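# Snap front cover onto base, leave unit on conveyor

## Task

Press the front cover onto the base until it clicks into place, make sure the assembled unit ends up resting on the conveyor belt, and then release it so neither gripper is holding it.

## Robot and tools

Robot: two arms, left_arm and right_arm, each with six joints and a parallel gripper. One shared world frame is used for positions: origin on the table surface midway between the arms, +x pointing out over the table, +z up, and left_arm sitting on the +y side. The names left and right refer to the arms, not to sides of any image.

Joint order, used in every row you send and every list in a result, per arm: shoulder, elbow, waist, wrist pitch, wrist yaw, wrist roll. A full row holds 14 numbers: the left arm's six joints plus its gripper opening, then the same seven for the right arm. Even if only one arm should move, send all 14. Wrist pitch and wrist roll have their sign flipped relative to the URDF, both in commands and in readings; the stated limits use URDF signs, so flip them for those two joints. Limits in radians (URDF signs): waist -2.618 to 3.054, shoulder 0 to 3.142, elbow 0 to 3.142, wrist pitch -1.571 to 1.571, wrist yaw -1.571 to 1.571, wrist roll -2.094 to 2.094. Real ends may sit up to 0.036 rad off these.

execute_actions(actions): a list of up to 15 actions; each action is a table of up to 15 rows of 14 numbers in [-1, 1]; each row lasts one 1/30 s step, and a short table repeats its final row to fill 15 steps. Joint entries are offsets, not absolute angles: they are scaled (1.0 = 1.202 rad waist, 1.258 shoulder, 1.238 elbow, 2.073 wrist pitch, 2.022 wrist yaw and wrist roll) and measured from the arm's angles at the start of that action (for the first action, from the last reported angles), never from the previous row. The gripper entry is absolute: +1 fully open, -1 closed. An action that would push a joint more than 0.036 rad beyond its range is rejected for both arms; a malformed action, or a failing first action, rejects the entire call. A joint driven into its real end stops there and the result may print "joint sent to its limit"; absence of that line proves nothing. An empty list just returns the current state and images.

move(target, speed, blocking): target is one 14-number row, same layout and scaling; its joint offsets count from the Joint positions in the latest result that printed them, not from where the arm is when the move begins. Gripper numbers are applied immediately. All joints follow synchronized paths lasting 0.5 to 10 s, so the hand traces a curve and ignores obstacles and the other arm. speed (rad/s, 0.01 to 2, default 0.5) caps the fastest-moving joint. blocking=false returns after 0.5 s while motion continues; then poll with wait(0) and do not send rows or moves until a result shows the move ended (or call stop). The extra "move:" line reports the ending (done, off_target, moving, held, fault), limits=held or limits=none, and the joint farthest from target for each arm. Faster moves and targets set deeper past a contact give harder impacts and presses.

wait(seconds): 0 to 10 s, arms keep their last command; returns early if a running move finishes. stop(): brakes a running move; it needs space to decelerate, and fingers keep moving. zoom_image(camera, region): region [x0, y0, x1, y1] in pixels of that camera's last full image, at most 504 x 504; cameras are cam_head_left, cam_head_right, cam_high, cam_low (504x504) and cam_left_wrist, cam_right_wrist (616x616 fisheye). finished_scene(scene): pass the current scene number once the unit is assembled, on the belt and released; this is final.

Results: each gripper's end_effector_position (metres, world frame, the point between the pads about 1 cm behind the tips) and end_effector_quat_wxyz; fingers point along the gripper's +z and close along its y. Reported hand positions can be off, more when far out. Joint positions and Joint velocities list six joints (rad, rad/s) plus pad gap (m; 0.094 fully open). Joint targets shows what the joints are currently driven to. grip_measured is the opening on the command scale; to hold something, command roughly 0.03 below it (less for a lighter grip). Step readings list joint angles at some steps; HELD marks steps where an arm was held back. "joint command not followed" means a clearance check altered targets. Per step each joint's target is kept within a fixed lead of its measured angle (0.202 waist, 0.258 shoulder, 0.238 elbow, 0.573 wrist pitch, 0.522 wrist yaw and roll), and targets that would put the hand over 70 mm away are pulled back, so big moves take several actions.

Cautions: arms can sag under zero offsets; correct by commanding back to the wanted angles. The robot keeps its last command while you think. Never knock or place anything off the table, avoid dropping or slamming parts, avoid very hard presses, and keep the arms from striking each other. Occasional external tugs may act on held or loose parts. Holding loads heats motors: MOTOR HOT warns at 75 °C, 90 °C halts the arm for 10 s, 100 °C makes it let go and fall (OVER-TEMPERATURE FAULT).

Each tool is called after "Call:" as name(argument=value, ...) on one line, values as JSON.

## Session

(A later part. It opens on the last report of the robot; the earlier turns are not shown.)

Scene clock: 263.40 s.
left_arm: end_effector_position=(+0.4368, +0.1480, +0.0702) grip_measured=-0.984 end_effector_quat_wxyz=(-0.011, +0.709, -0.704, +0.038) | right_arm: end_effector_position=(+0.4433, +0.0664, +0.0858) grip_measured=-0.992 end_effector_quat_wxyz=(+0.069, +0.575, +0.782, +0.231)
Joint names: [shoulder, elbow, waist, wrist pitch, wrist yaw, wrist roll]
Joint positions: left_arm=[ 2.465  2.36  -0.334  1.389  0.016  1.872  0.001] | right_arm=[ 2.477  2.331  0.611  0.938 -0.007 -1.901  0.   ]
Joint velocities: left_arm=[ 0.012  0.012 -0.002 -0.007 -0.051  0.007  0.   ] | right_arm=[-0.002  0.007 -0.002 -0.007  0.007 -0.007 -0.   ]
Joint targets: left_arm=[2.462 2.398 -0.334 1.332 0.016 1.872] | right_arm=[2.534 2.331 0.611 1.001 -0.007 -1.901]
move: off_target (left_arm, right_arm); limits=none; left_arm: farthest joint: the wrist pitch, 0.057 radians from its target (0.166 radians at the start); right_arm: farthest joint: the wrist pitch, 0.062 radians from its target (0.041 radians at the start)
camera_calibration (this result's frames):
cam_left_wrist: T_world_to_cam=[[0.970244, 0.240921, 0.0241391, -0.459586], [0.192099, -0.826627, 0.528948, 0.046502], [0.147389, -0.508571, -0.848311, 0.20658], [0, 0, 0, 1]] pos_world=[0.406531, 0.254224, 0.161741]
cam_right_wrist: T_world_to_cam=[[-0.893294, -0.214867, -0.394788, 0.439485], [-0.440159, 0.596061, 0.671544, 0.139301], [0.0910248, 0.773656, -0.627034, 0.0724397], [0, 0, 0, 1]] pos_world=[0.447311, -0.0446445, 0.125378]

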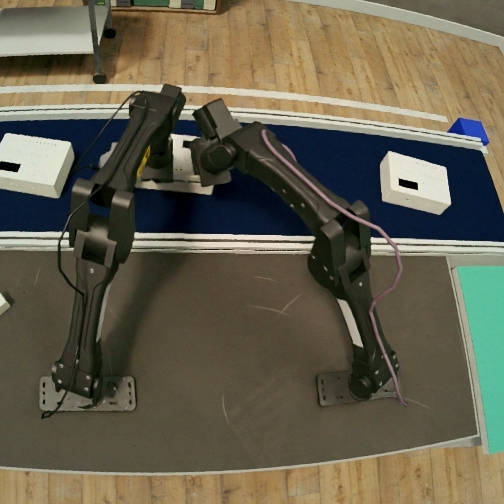

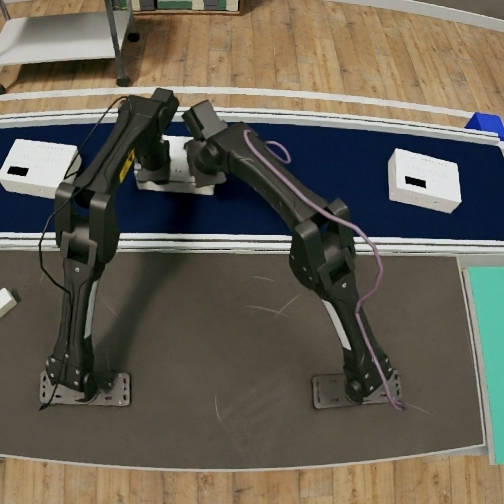

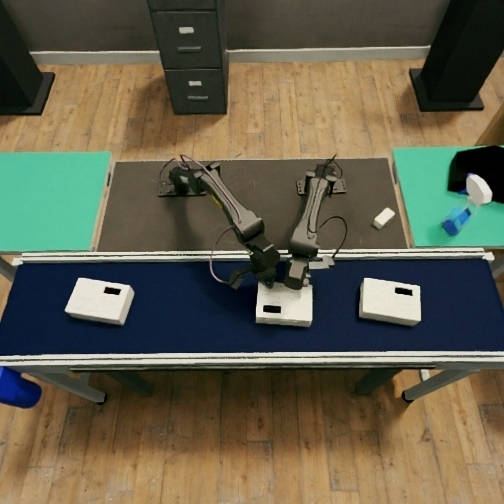

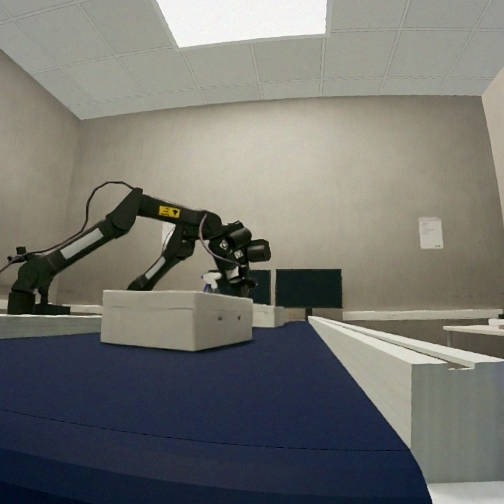

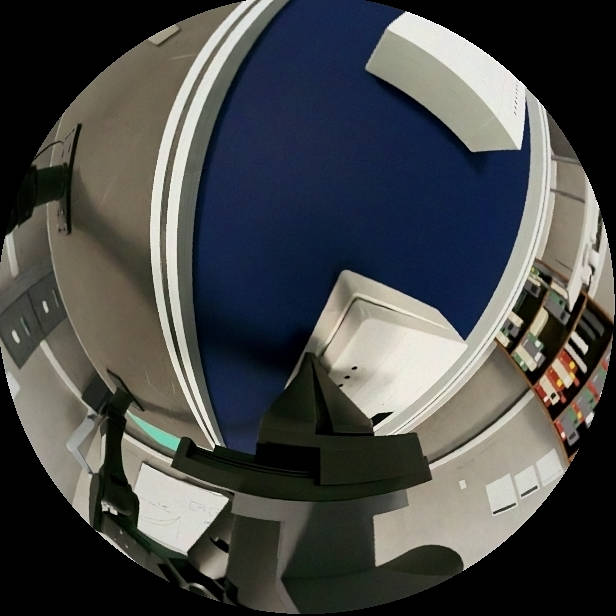

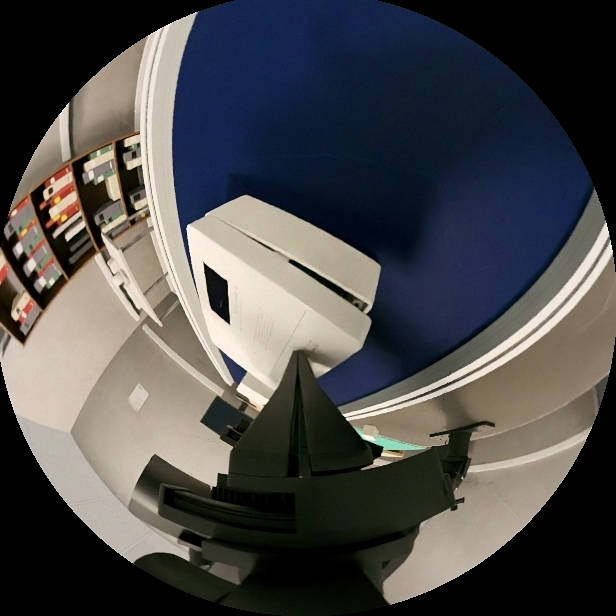

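Call:
move(target=[-0.08,0,0,0.01,0,0,-1,-0.15,0,-0.2,0.02,0,0,-1])

Call:
move(target=[0,0.03,0,-0.07,0,0,-1,0,0,0,0,0,0,-1])

Call:
move(target=[0.12,0,0,0.02,0,0,-1,0,0,0,0,0,0,-1], speed=0.2)

Call:
move(target=[-0.2,-0.49,0,-0.04,0,0,-1,0,0,0,0,0,0,-1], speed=0.2)

Scene clock: 279.40 s.
left_arm: end_effector_position=(+0.4389, +0.1473, +0.1098) grip_measured=-0.984 end_effector_quat_wxyz=(-0.030, +0.707, -0.703, +0.074) | right_arm: end_effector_position=(+0.5075, -0.0639, +0.1955) grip_measured=-0.992 end_effector_quat_wxyz=(+0.131, +0.649, +0.687, +0.299)
Joint names: [shoulder, elbow, waist, wrist pitch, wrist yaw, wrist roll]
Joint positions: left_arm=[ 2.382  2.36  -0.334  1.39   0.016  1.872  0.001] | right_arm=[ 2.281  2.331  0.364  0.956 -0.011 -1.901  0.   ]
Joint velocities: left_arm=[-0.002 -0.002  0.007 -0.081 -0.037 -0.022 -0.001] | right_arm=[ 0.017  0.012 -0.017  0.007 -0.007  0.037  0.   ]
Joint targets: left_arm=[2.364 2.360 -0.334 1.410 0.016 1.872] | right_arm=[2.288 2.331 0.371 0.980 -0.007 -1.901]
move: off_target (right_arm); limits=none; left_arm: farthest joint: the wrist pitch, 0.020 radians from its target (0.025 radians at the start); right_arm: farthest joint: the wrist pitch, 0.024 radians from its target (0.044 radians at the start)
camera_calibration (this result's frames):
cam_left_wrist: T_world_to_cam=[[0.965554, 0.242341, 0.0947429, -0.468339], [0.149057, -0.813597, 0.561998, 0.0379814], [0.213278, -0.528518, -0.821694, 0.210606], [0, 0, 0, 1]] pos_world=[0.401628, 0.255708, 0.19608]
cam_right_wrist: T_world_to_cam=[[-0.842185, 0.0409546, -0.537631, 0.530463], [-0.392048, 0.638027, 0.662737, 0.151465], [0.370165, 0.768924, -0.521281, 0.0735466], [0, 0, 0, 1]] pos_world=[0.478906, -0.174915, 0.22315]

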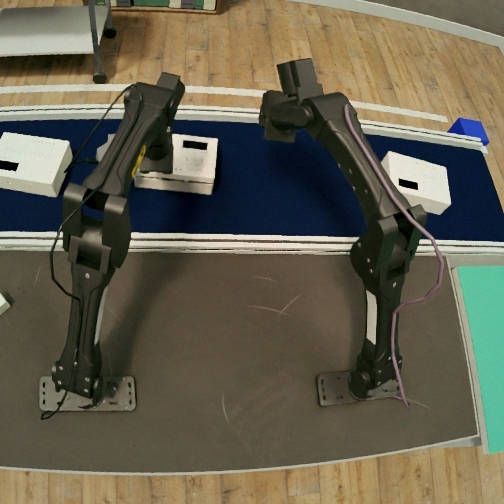

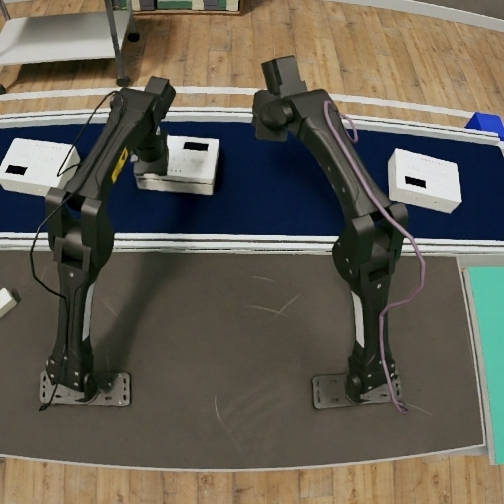

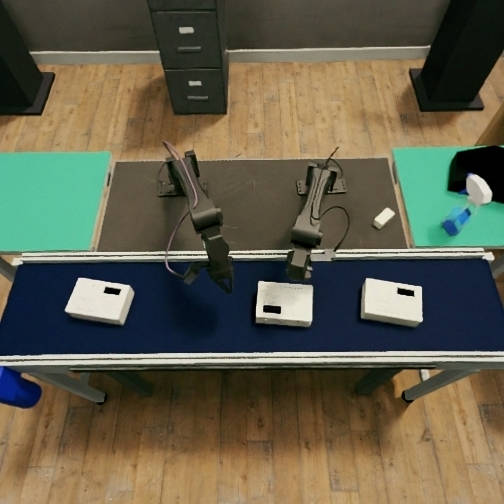

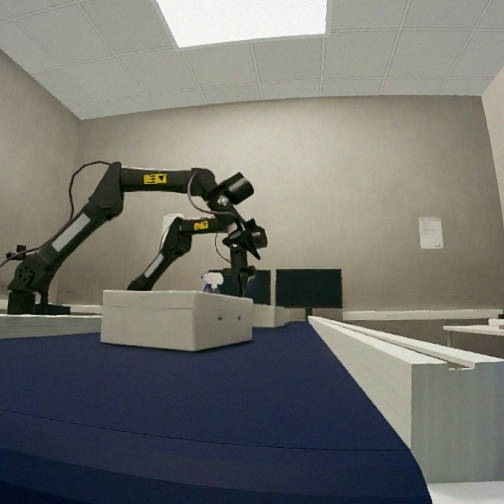

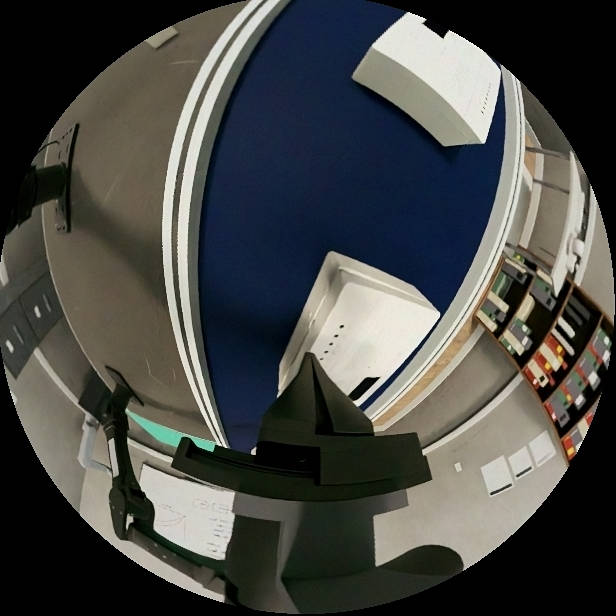

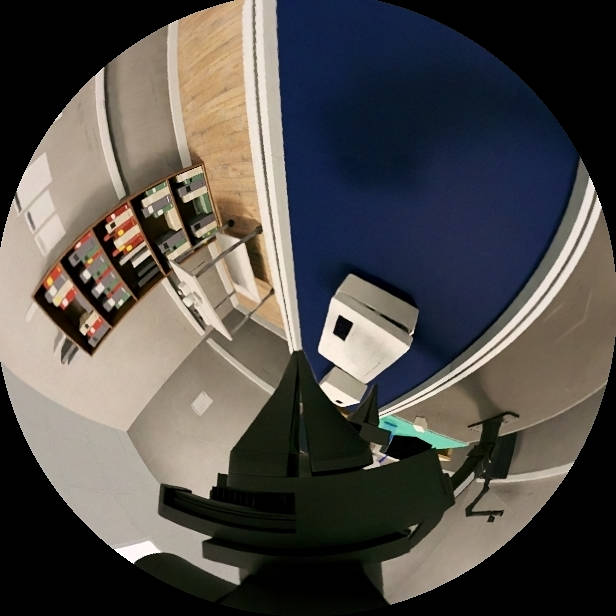

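Scene clock: 280.43 s.
left_arm: end_effector_position=(+0.4726, +0.1371, +0.1193) grip_measured=-0.984 end_effector_quat_wxyz=(-0.064, +0.701, -0.697, +0.138) | right_arm: end_effector_position=(+0.5084, -0.0635, +0.1963) grip_measured=-0.992 end_effector_quat_wxyz=(+0.132, +0.648, +0.687, +0.301)
Joint names: [shoulder, elbow, waist, wrist pitch, wrist yaw, wrist roll]
Joint positions: left_arm=[ 2.385  2.37  -0.334  1.252  0.016  1.872  0.001] | right_arm=[ 2.281  2.331  0.364  0.951 -0.011 -1.901  0.   ]
Joint velocities: left_arm=[ 0.007  0.007  0.007  0.007 -0.007 -0.095 -0.   ] | right_arm=[ 0.002 -0.022  0.007  0.022 -0.022 -0.081 -0.   ]
Joint targets: left_arm=[2.382 2.397 -0.334 1.245 0.016 1.872] | right_arm=[2.281 2.331 0.364 0.955 -0.011 -1.901]
move: off_target (left_arm); limits=none; left_arm: farthest joint: the elbow, 0.027 radians from its target (0.037 radians at the start); right_arm: farthest joint: the wrist pitch, 0.005 radians from its target (0.000 radians at the start)
camera_calibration (this result's frames):
cam_left_wrist: T_world_to_cam=[[0.943804, 0.248925, 0.217418, -0.504583], [0.0673349, -0.788858, 0.610876, 0.0486901], [0.323575, -0.561907, -0.761288, 0.151103], [0, 0, 0, 1]] pos_world=[0.424056, 0.248919, 0.194995]
cam_right_wrist: T_world_to_cam=[[-0.839705, 0.0419573, -0.54142, 0.531161], [-0.395094, 0.636796, 0.662112, 0.152673], [0.372554, 0.76989, -0.518143, 0.0715635], [0, 0, 0, 1]] pos_world=[0.479677, -0.174603, 0.223575]

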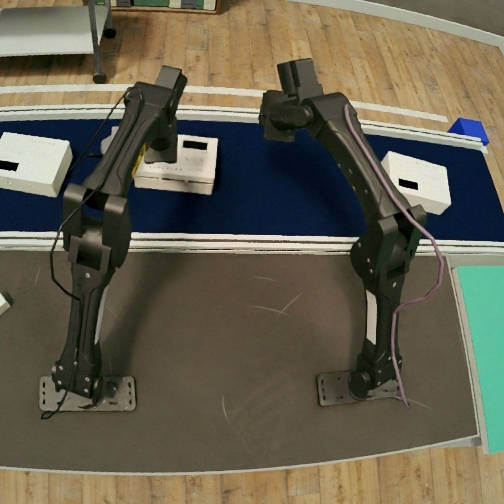

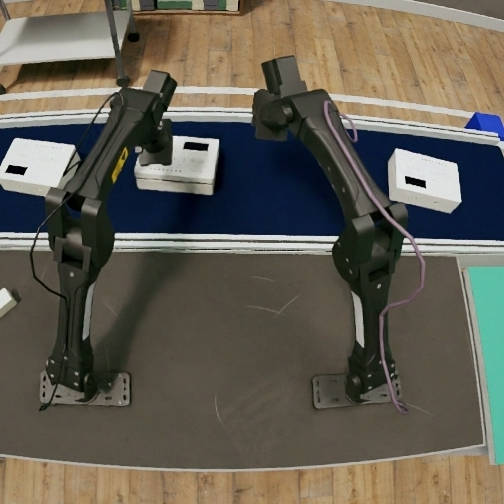

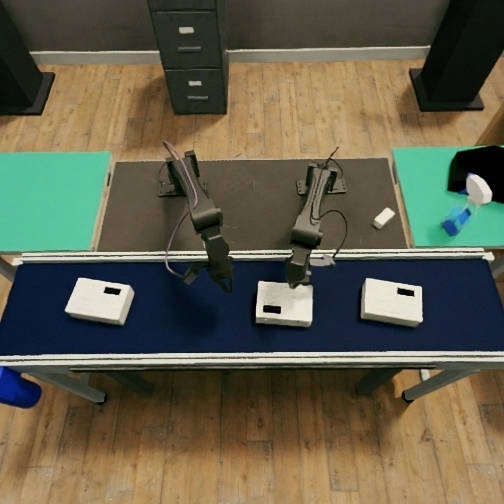

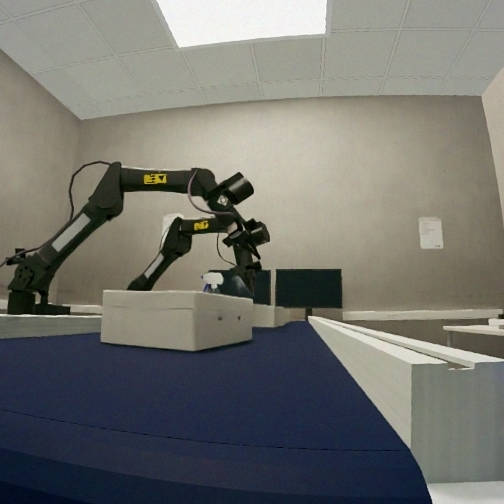

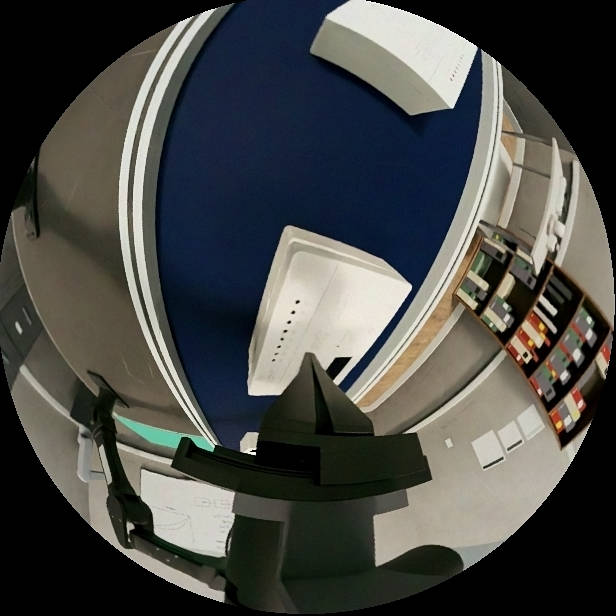

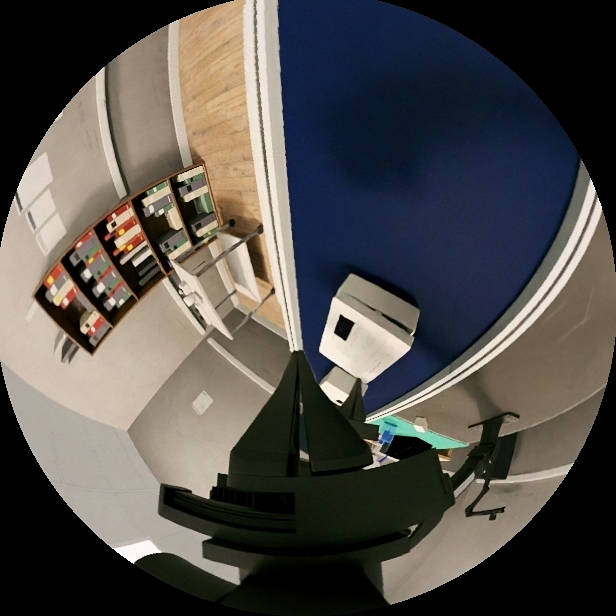

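Scene clock: 281.47 s.
left_arm: end_effector_position=(+0.4738, +0.1368, +0.0904) grip_measured=-0.984 end_effector_quat_wxyz=(-0.052, +0.703, -0.700, +0.114) | right_arm: end_effector_position=(+0.5093, -0.0632, +0.1971) grip_measured=-0.992 end_effector_quat_wxyz=(+0.133, +0.648, +0.686, +0.304)
Joint names: [shoulder, elbow, waist, wrist pitch, wrist yaw, wrist roll]
Joint positions: left_arm=[ 2.452  2.389 -0.334  1.258  0.016  1.872  0.001] | right_arm=[ 2.281  2.331  0.364  0.946 -0.011 -1.901  0.   ]
Joint velocities: left_arm=[-0.012 -0.022 -0.012 -0.051  0.007 -0.022  0.001] | right_arm=[-0.012 -0.012  0.002 -0.037 -0.007 -0.051 -0.   ]
Joint targets: left_arm=[2.536 2.370 -0.334 1.293 0.016 1.872] | right_arm=[2.281 2.331 0.364 0.950 -0.011 -1.901]
move: off_target (left_arm); limits=none; left_arm: farthest joint: the shoulder, 0.084 radians from its target (0.151 radians at the start); right_arm: farthest joint: the wrist pitch, 0.005 radians from its target (0.000 radians at the start)
camera_calibration (this result's frames):
cam_left_wrist: T_world_to_cam=[[0.953904, 0.245868, 0.172096, -0.499579], [0.0985795, -0.798316, 0.594116, 0.0540122], [0.283461, -0.549764, -0.785754, 0.148054], [0, 0, 0, 1]] pos_world=[0.429258, 0.247344, 0.17022]
cam_right_wrist: T_world_to_cam=[[-0.837207, 0.0429671, -0.545196, 0.531849], [-0.398137, 0.635566, 0.661471, 0.153886], [0.374929, 0.77085, -0.514993, 0.06958], [0, 0, 0, 1]] pos_world=[0.480447, -0.174292, 0.224004]

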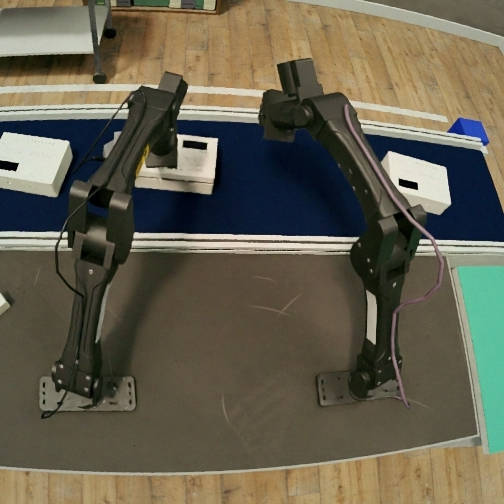

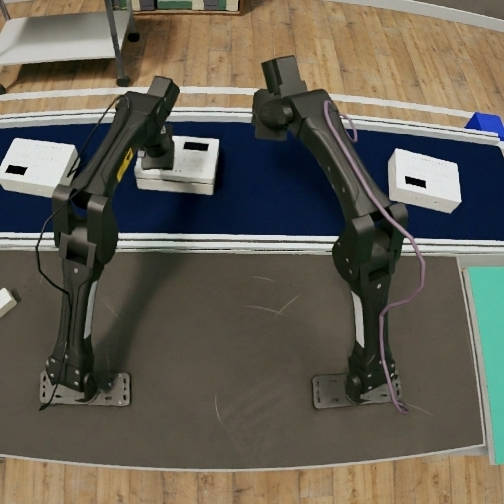

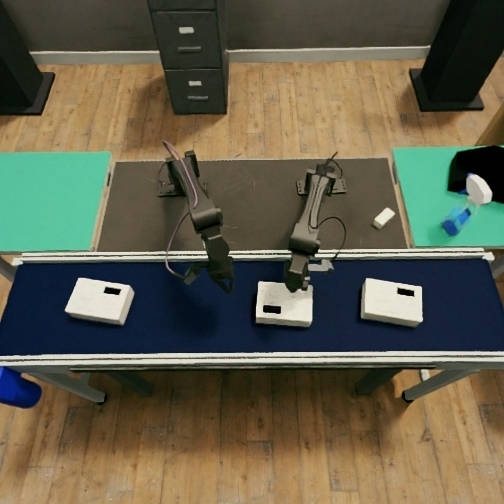

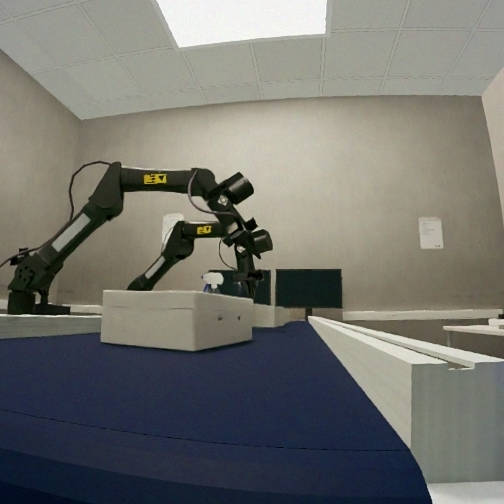

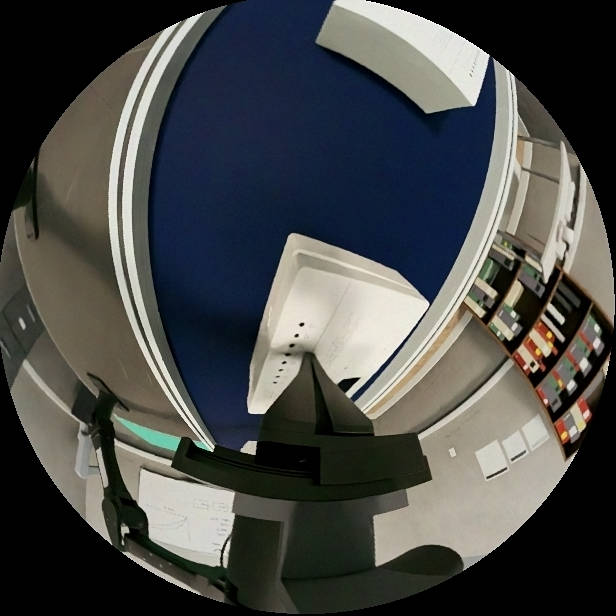

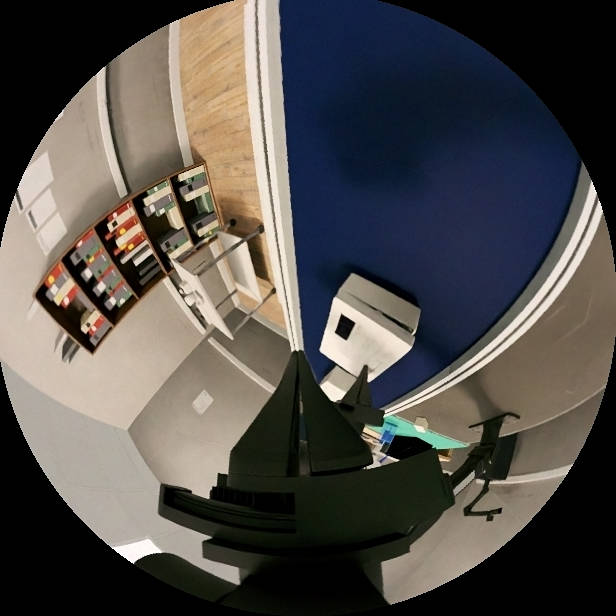

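Scene clock: 284.93 s.
left_arm: end_effector_position=(+0.3670, +0.1681, +0.0294) grip_measured=-0.984 end_effector_quat_wxyz=(+0.015, +0.710, -0.705, -0.007) | right_arm: end_effector_position=(+0.5102, -0.0628, +0.1978) grip_measured=-0.992 end_effector_quat_wxyz=(+0.134, +0.647, +0.685, +0.306)
Joint names: [shoulder, elbow, waist, wrist pitch, wrist yaw, wrist roll]
Joint positions: left_arm=[ 2.229  1.79  -0.334  1.158  0.021  1.872  0.001] | right_arm=[ 2.281  2.331  0.364  0.941 -0.011 -1.901  0.   ]
Joint velocities: left_arm=[-0.017  0.012 -0.012  0.081 -0.051  0.007 -0.002] | right_arm=[-0.012 -0.002 -0.012 -0.007  0.037  0.022 -0.001]
Joint targets: left_arm=[2.200 1.783 -0.334 1.175 0.016 1.872] | right_arm=[2.281 2.331 0.364 0.946 -0.011 -1.901]
move: off_target (left_arm); limits=none; left_arm: farthest joint: the shoulder, 0.028 radians from its target (0.251 radians at the start); right_arm: farthest joint: the wrist pitch, 0.005 radians from its target (0.000 radians at the start)
camera_calibration (this result's frames):
cam_left_wrist: T_world_to_cam=[[0.968221, 0.24095, -0.0670193, -0.392259], [0.242548, -0.839311, 0.486546, 0.083045], [0.0609834, -0.48734, -0.87108, 0.221294], [0, 0, 0, 1]] pos_world=[0.346156, 0.272061, 0.126071]
cam_right_wrist: T_world_to_cam=[[-0.834691, 0.0439838, -0.548959, 0.532525], [-0.401177, 0.634337, 0.660813, 0.155104], [0.37729, 0.771804, -0.51183, 0.0675962], [0, 0, 0, 1]] pos_world=[0.481215, -0.173982, 0.224437]

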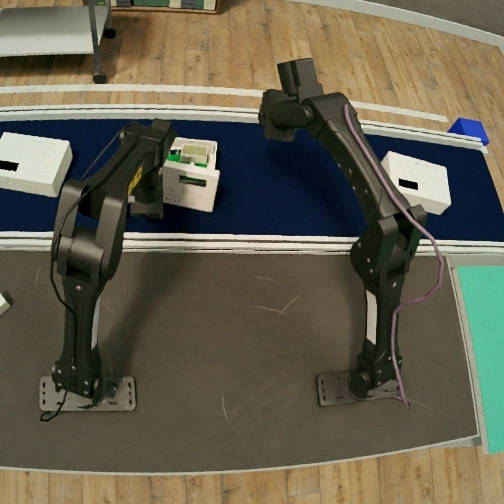

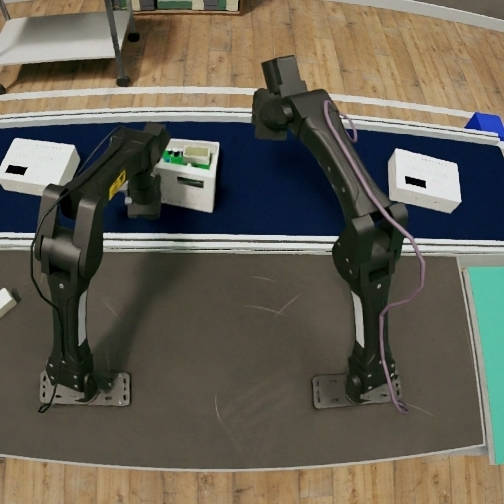

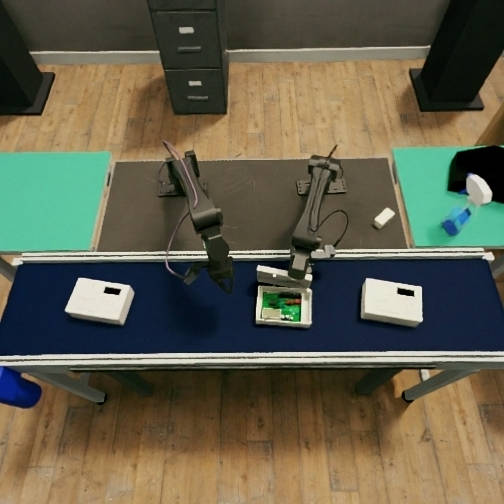

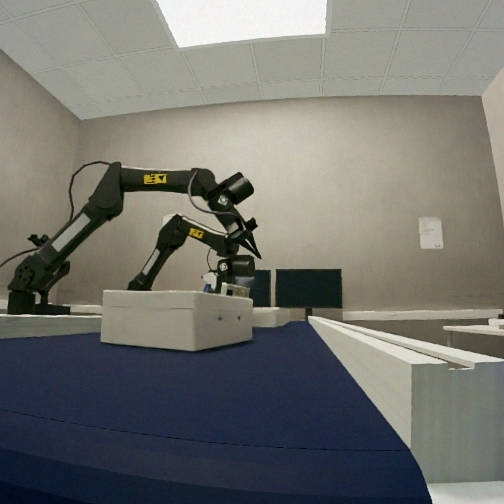

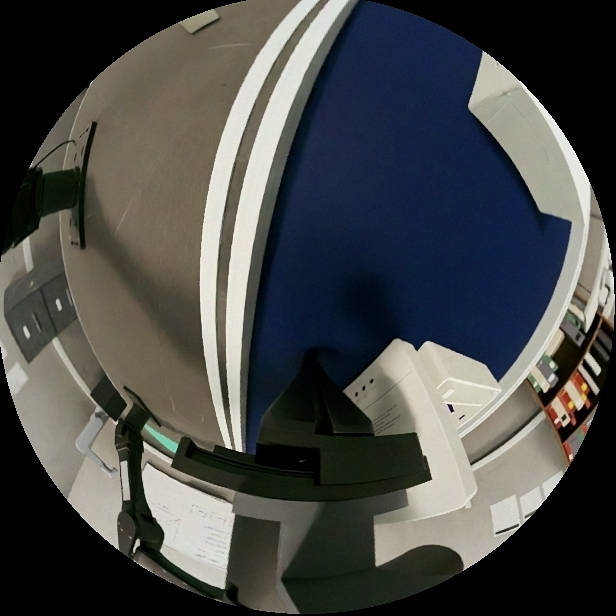

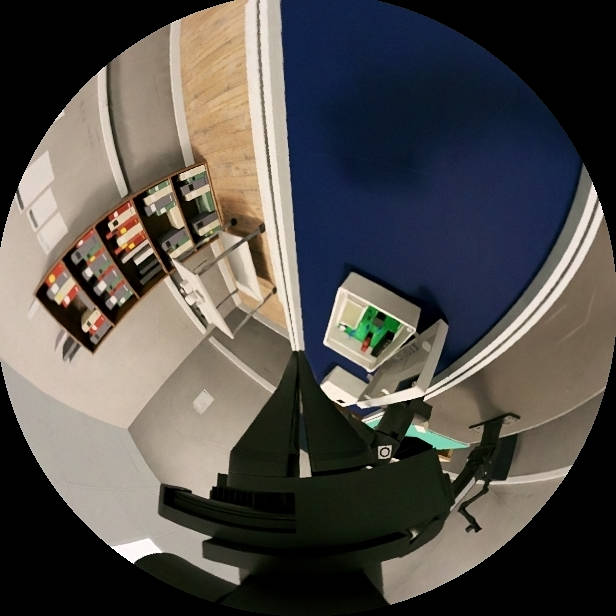

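Call:
move(target=[-0.3,-0.08,0.1,0.1,0,0,-1,0,0,0.06,0.05,0,0,-1])

Call:
zoom_image(camera="cam_right_wrist", region=[280,230,480,430])

Call:
zoom_image(camera="cam_high", region=[240,250,330,340])

Call:
zoom_image(camera="cam_low", region=[190,250,310,340])

Scene clock: 292.90 s.
left_arm: end_effector_position=(+0.3202, +0.2256, +0.1418) grip_measured=-0.984 end_effector_quat_wxyz=(-0.006, +0.748, -0.663, +0.031) | right_arm: end_effector_position=(+0.4801, -0.0343, +0.1861) grip_measured=-0.992 end_effector_quat_wxyz=(+0.109, +0.633, +0.715, +0.275)
Joint names: [shoulder, elbow, waist, wrist pitch, wrist yaw, wrist roll]
Joint positions: left_arm=[ 1.865  1.698 -0.219  1.344  0.022  1.872  0.001] | right_arm=[ 2.281  2.331  0.429  1.02  -0.011 -1.901  0.   ]
Joint velocities: left_arm=[-0.012  0.007 -0.012  0.095  0.022  0.051  0.001] | right_arm=[-0.012  0.012 -0.022 -0.022 -0.007  0.022  0.   ]
Joint targets: left_arm=[1.851 1.690 -0.213 1.365 0.021 1.872] | right_arm=[2.281 2.331 0.435 1.045 -0.011 -1.901]
move: off_target (left_arm, right_arm); limits=none; left_arm: farthest joint: the wrist pitch, 0.021 radians from its target (0.207 radians at the start); right_arm: farthest joint: the wrist pitch, 0.025 radians from its target (0.104 radians at the start)
camera_calibration (this result's frames):
cam_left_wrist: T_world_to_cam=[[0.936805, 0.349795, 0.00629523, -0.378207], [0.294383, -0.797871, 0.526061, 0.0563646], [0.189036, -0.490964, -0.850423, 0.306913], [0, 0, 0, 1]] pos_world=[0.279695, 0.32795, 0.233736]
cam_right_wrist: T_world_to_cam=[[-0.872651, -0.0286389, -0.487504, 0.504068], [-0.394585, 0.629512, 0.669341, 0.127827], [0.28772, 0.776463, -0.560645, 0.103204], [0, 0, 0, 1]] pos_world=[0.46062, -0.146167, 0.218035]

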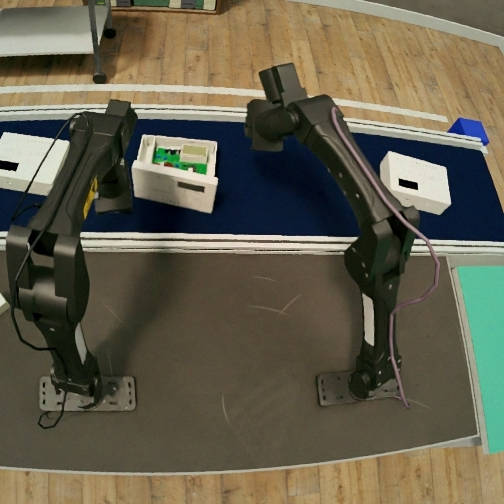

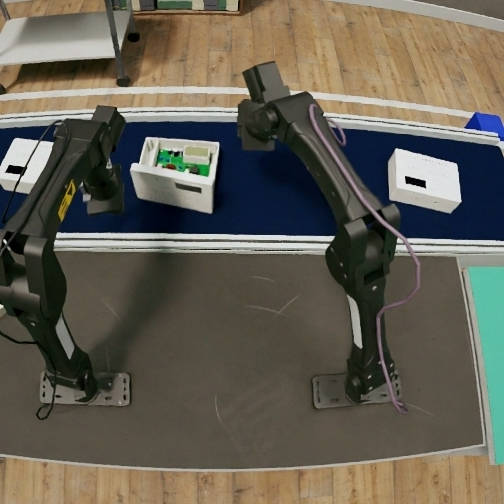

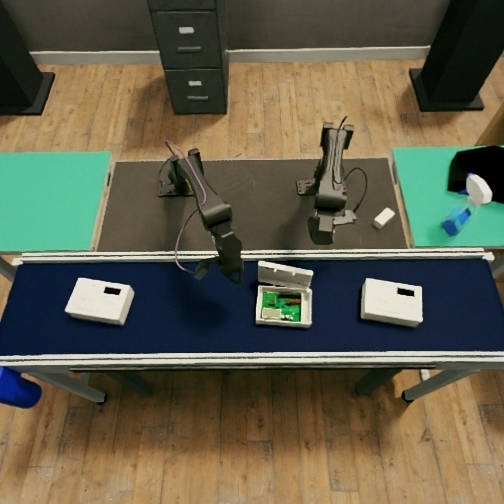

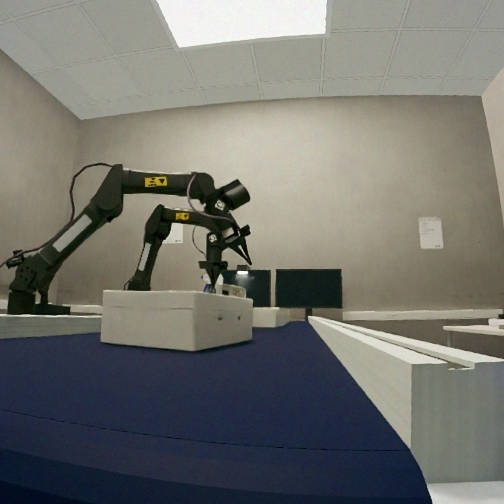

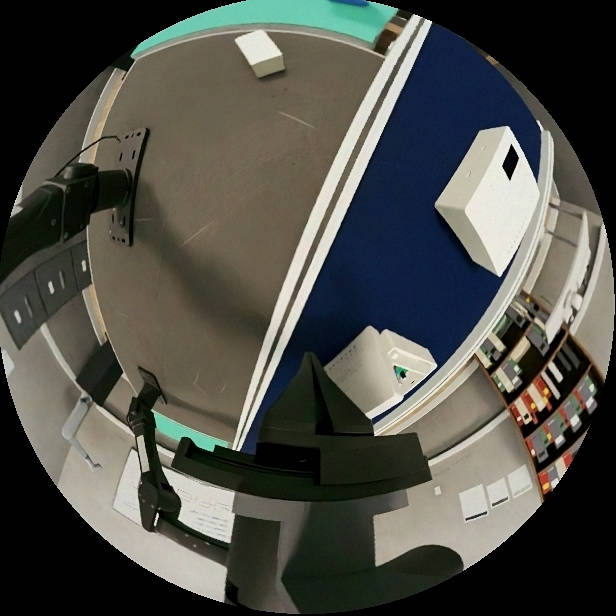

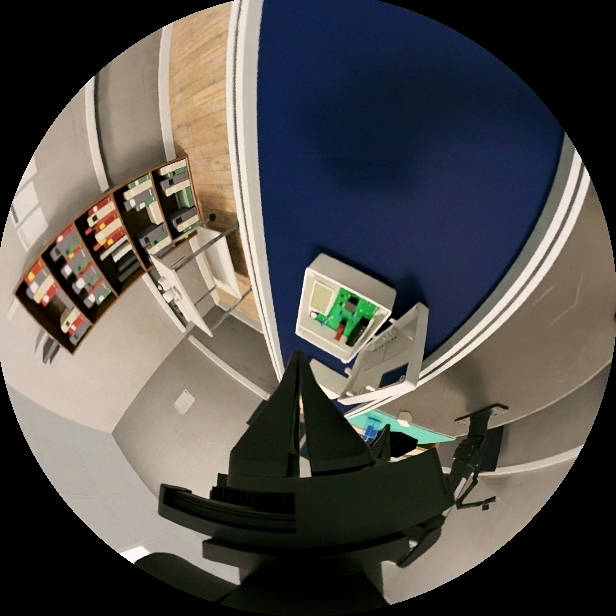

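Region (280, 230, 480, 430) of cam_right_wrist's 616x616 image, scaled by 2.520, with more detail than that image has.

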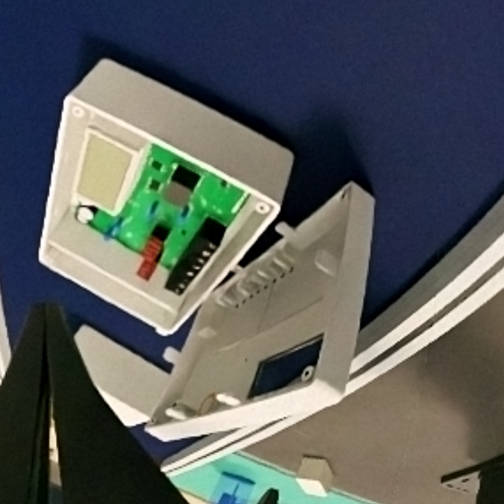

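Region (240, 250, 330, 340) of cam_high's 504x504 image, scaled by 5.600, with more detail than that image has.

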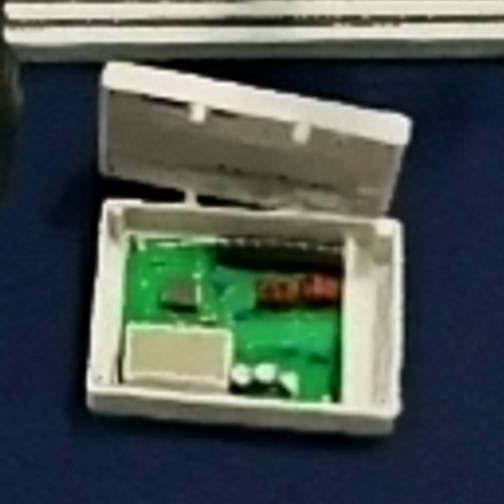

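Region (190, 250, 310, 340) of cam_low's 504x504 image, scaled by 4.200, with more detail than that image has; it fills the top 378 rows of this view, and the rest is white.

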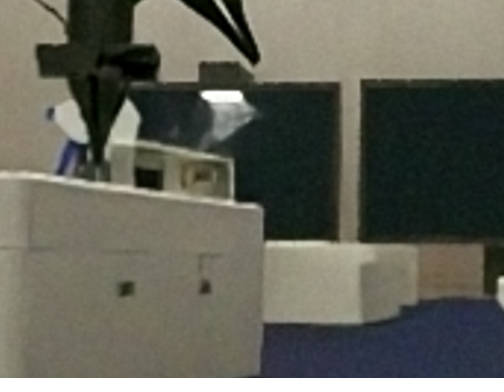

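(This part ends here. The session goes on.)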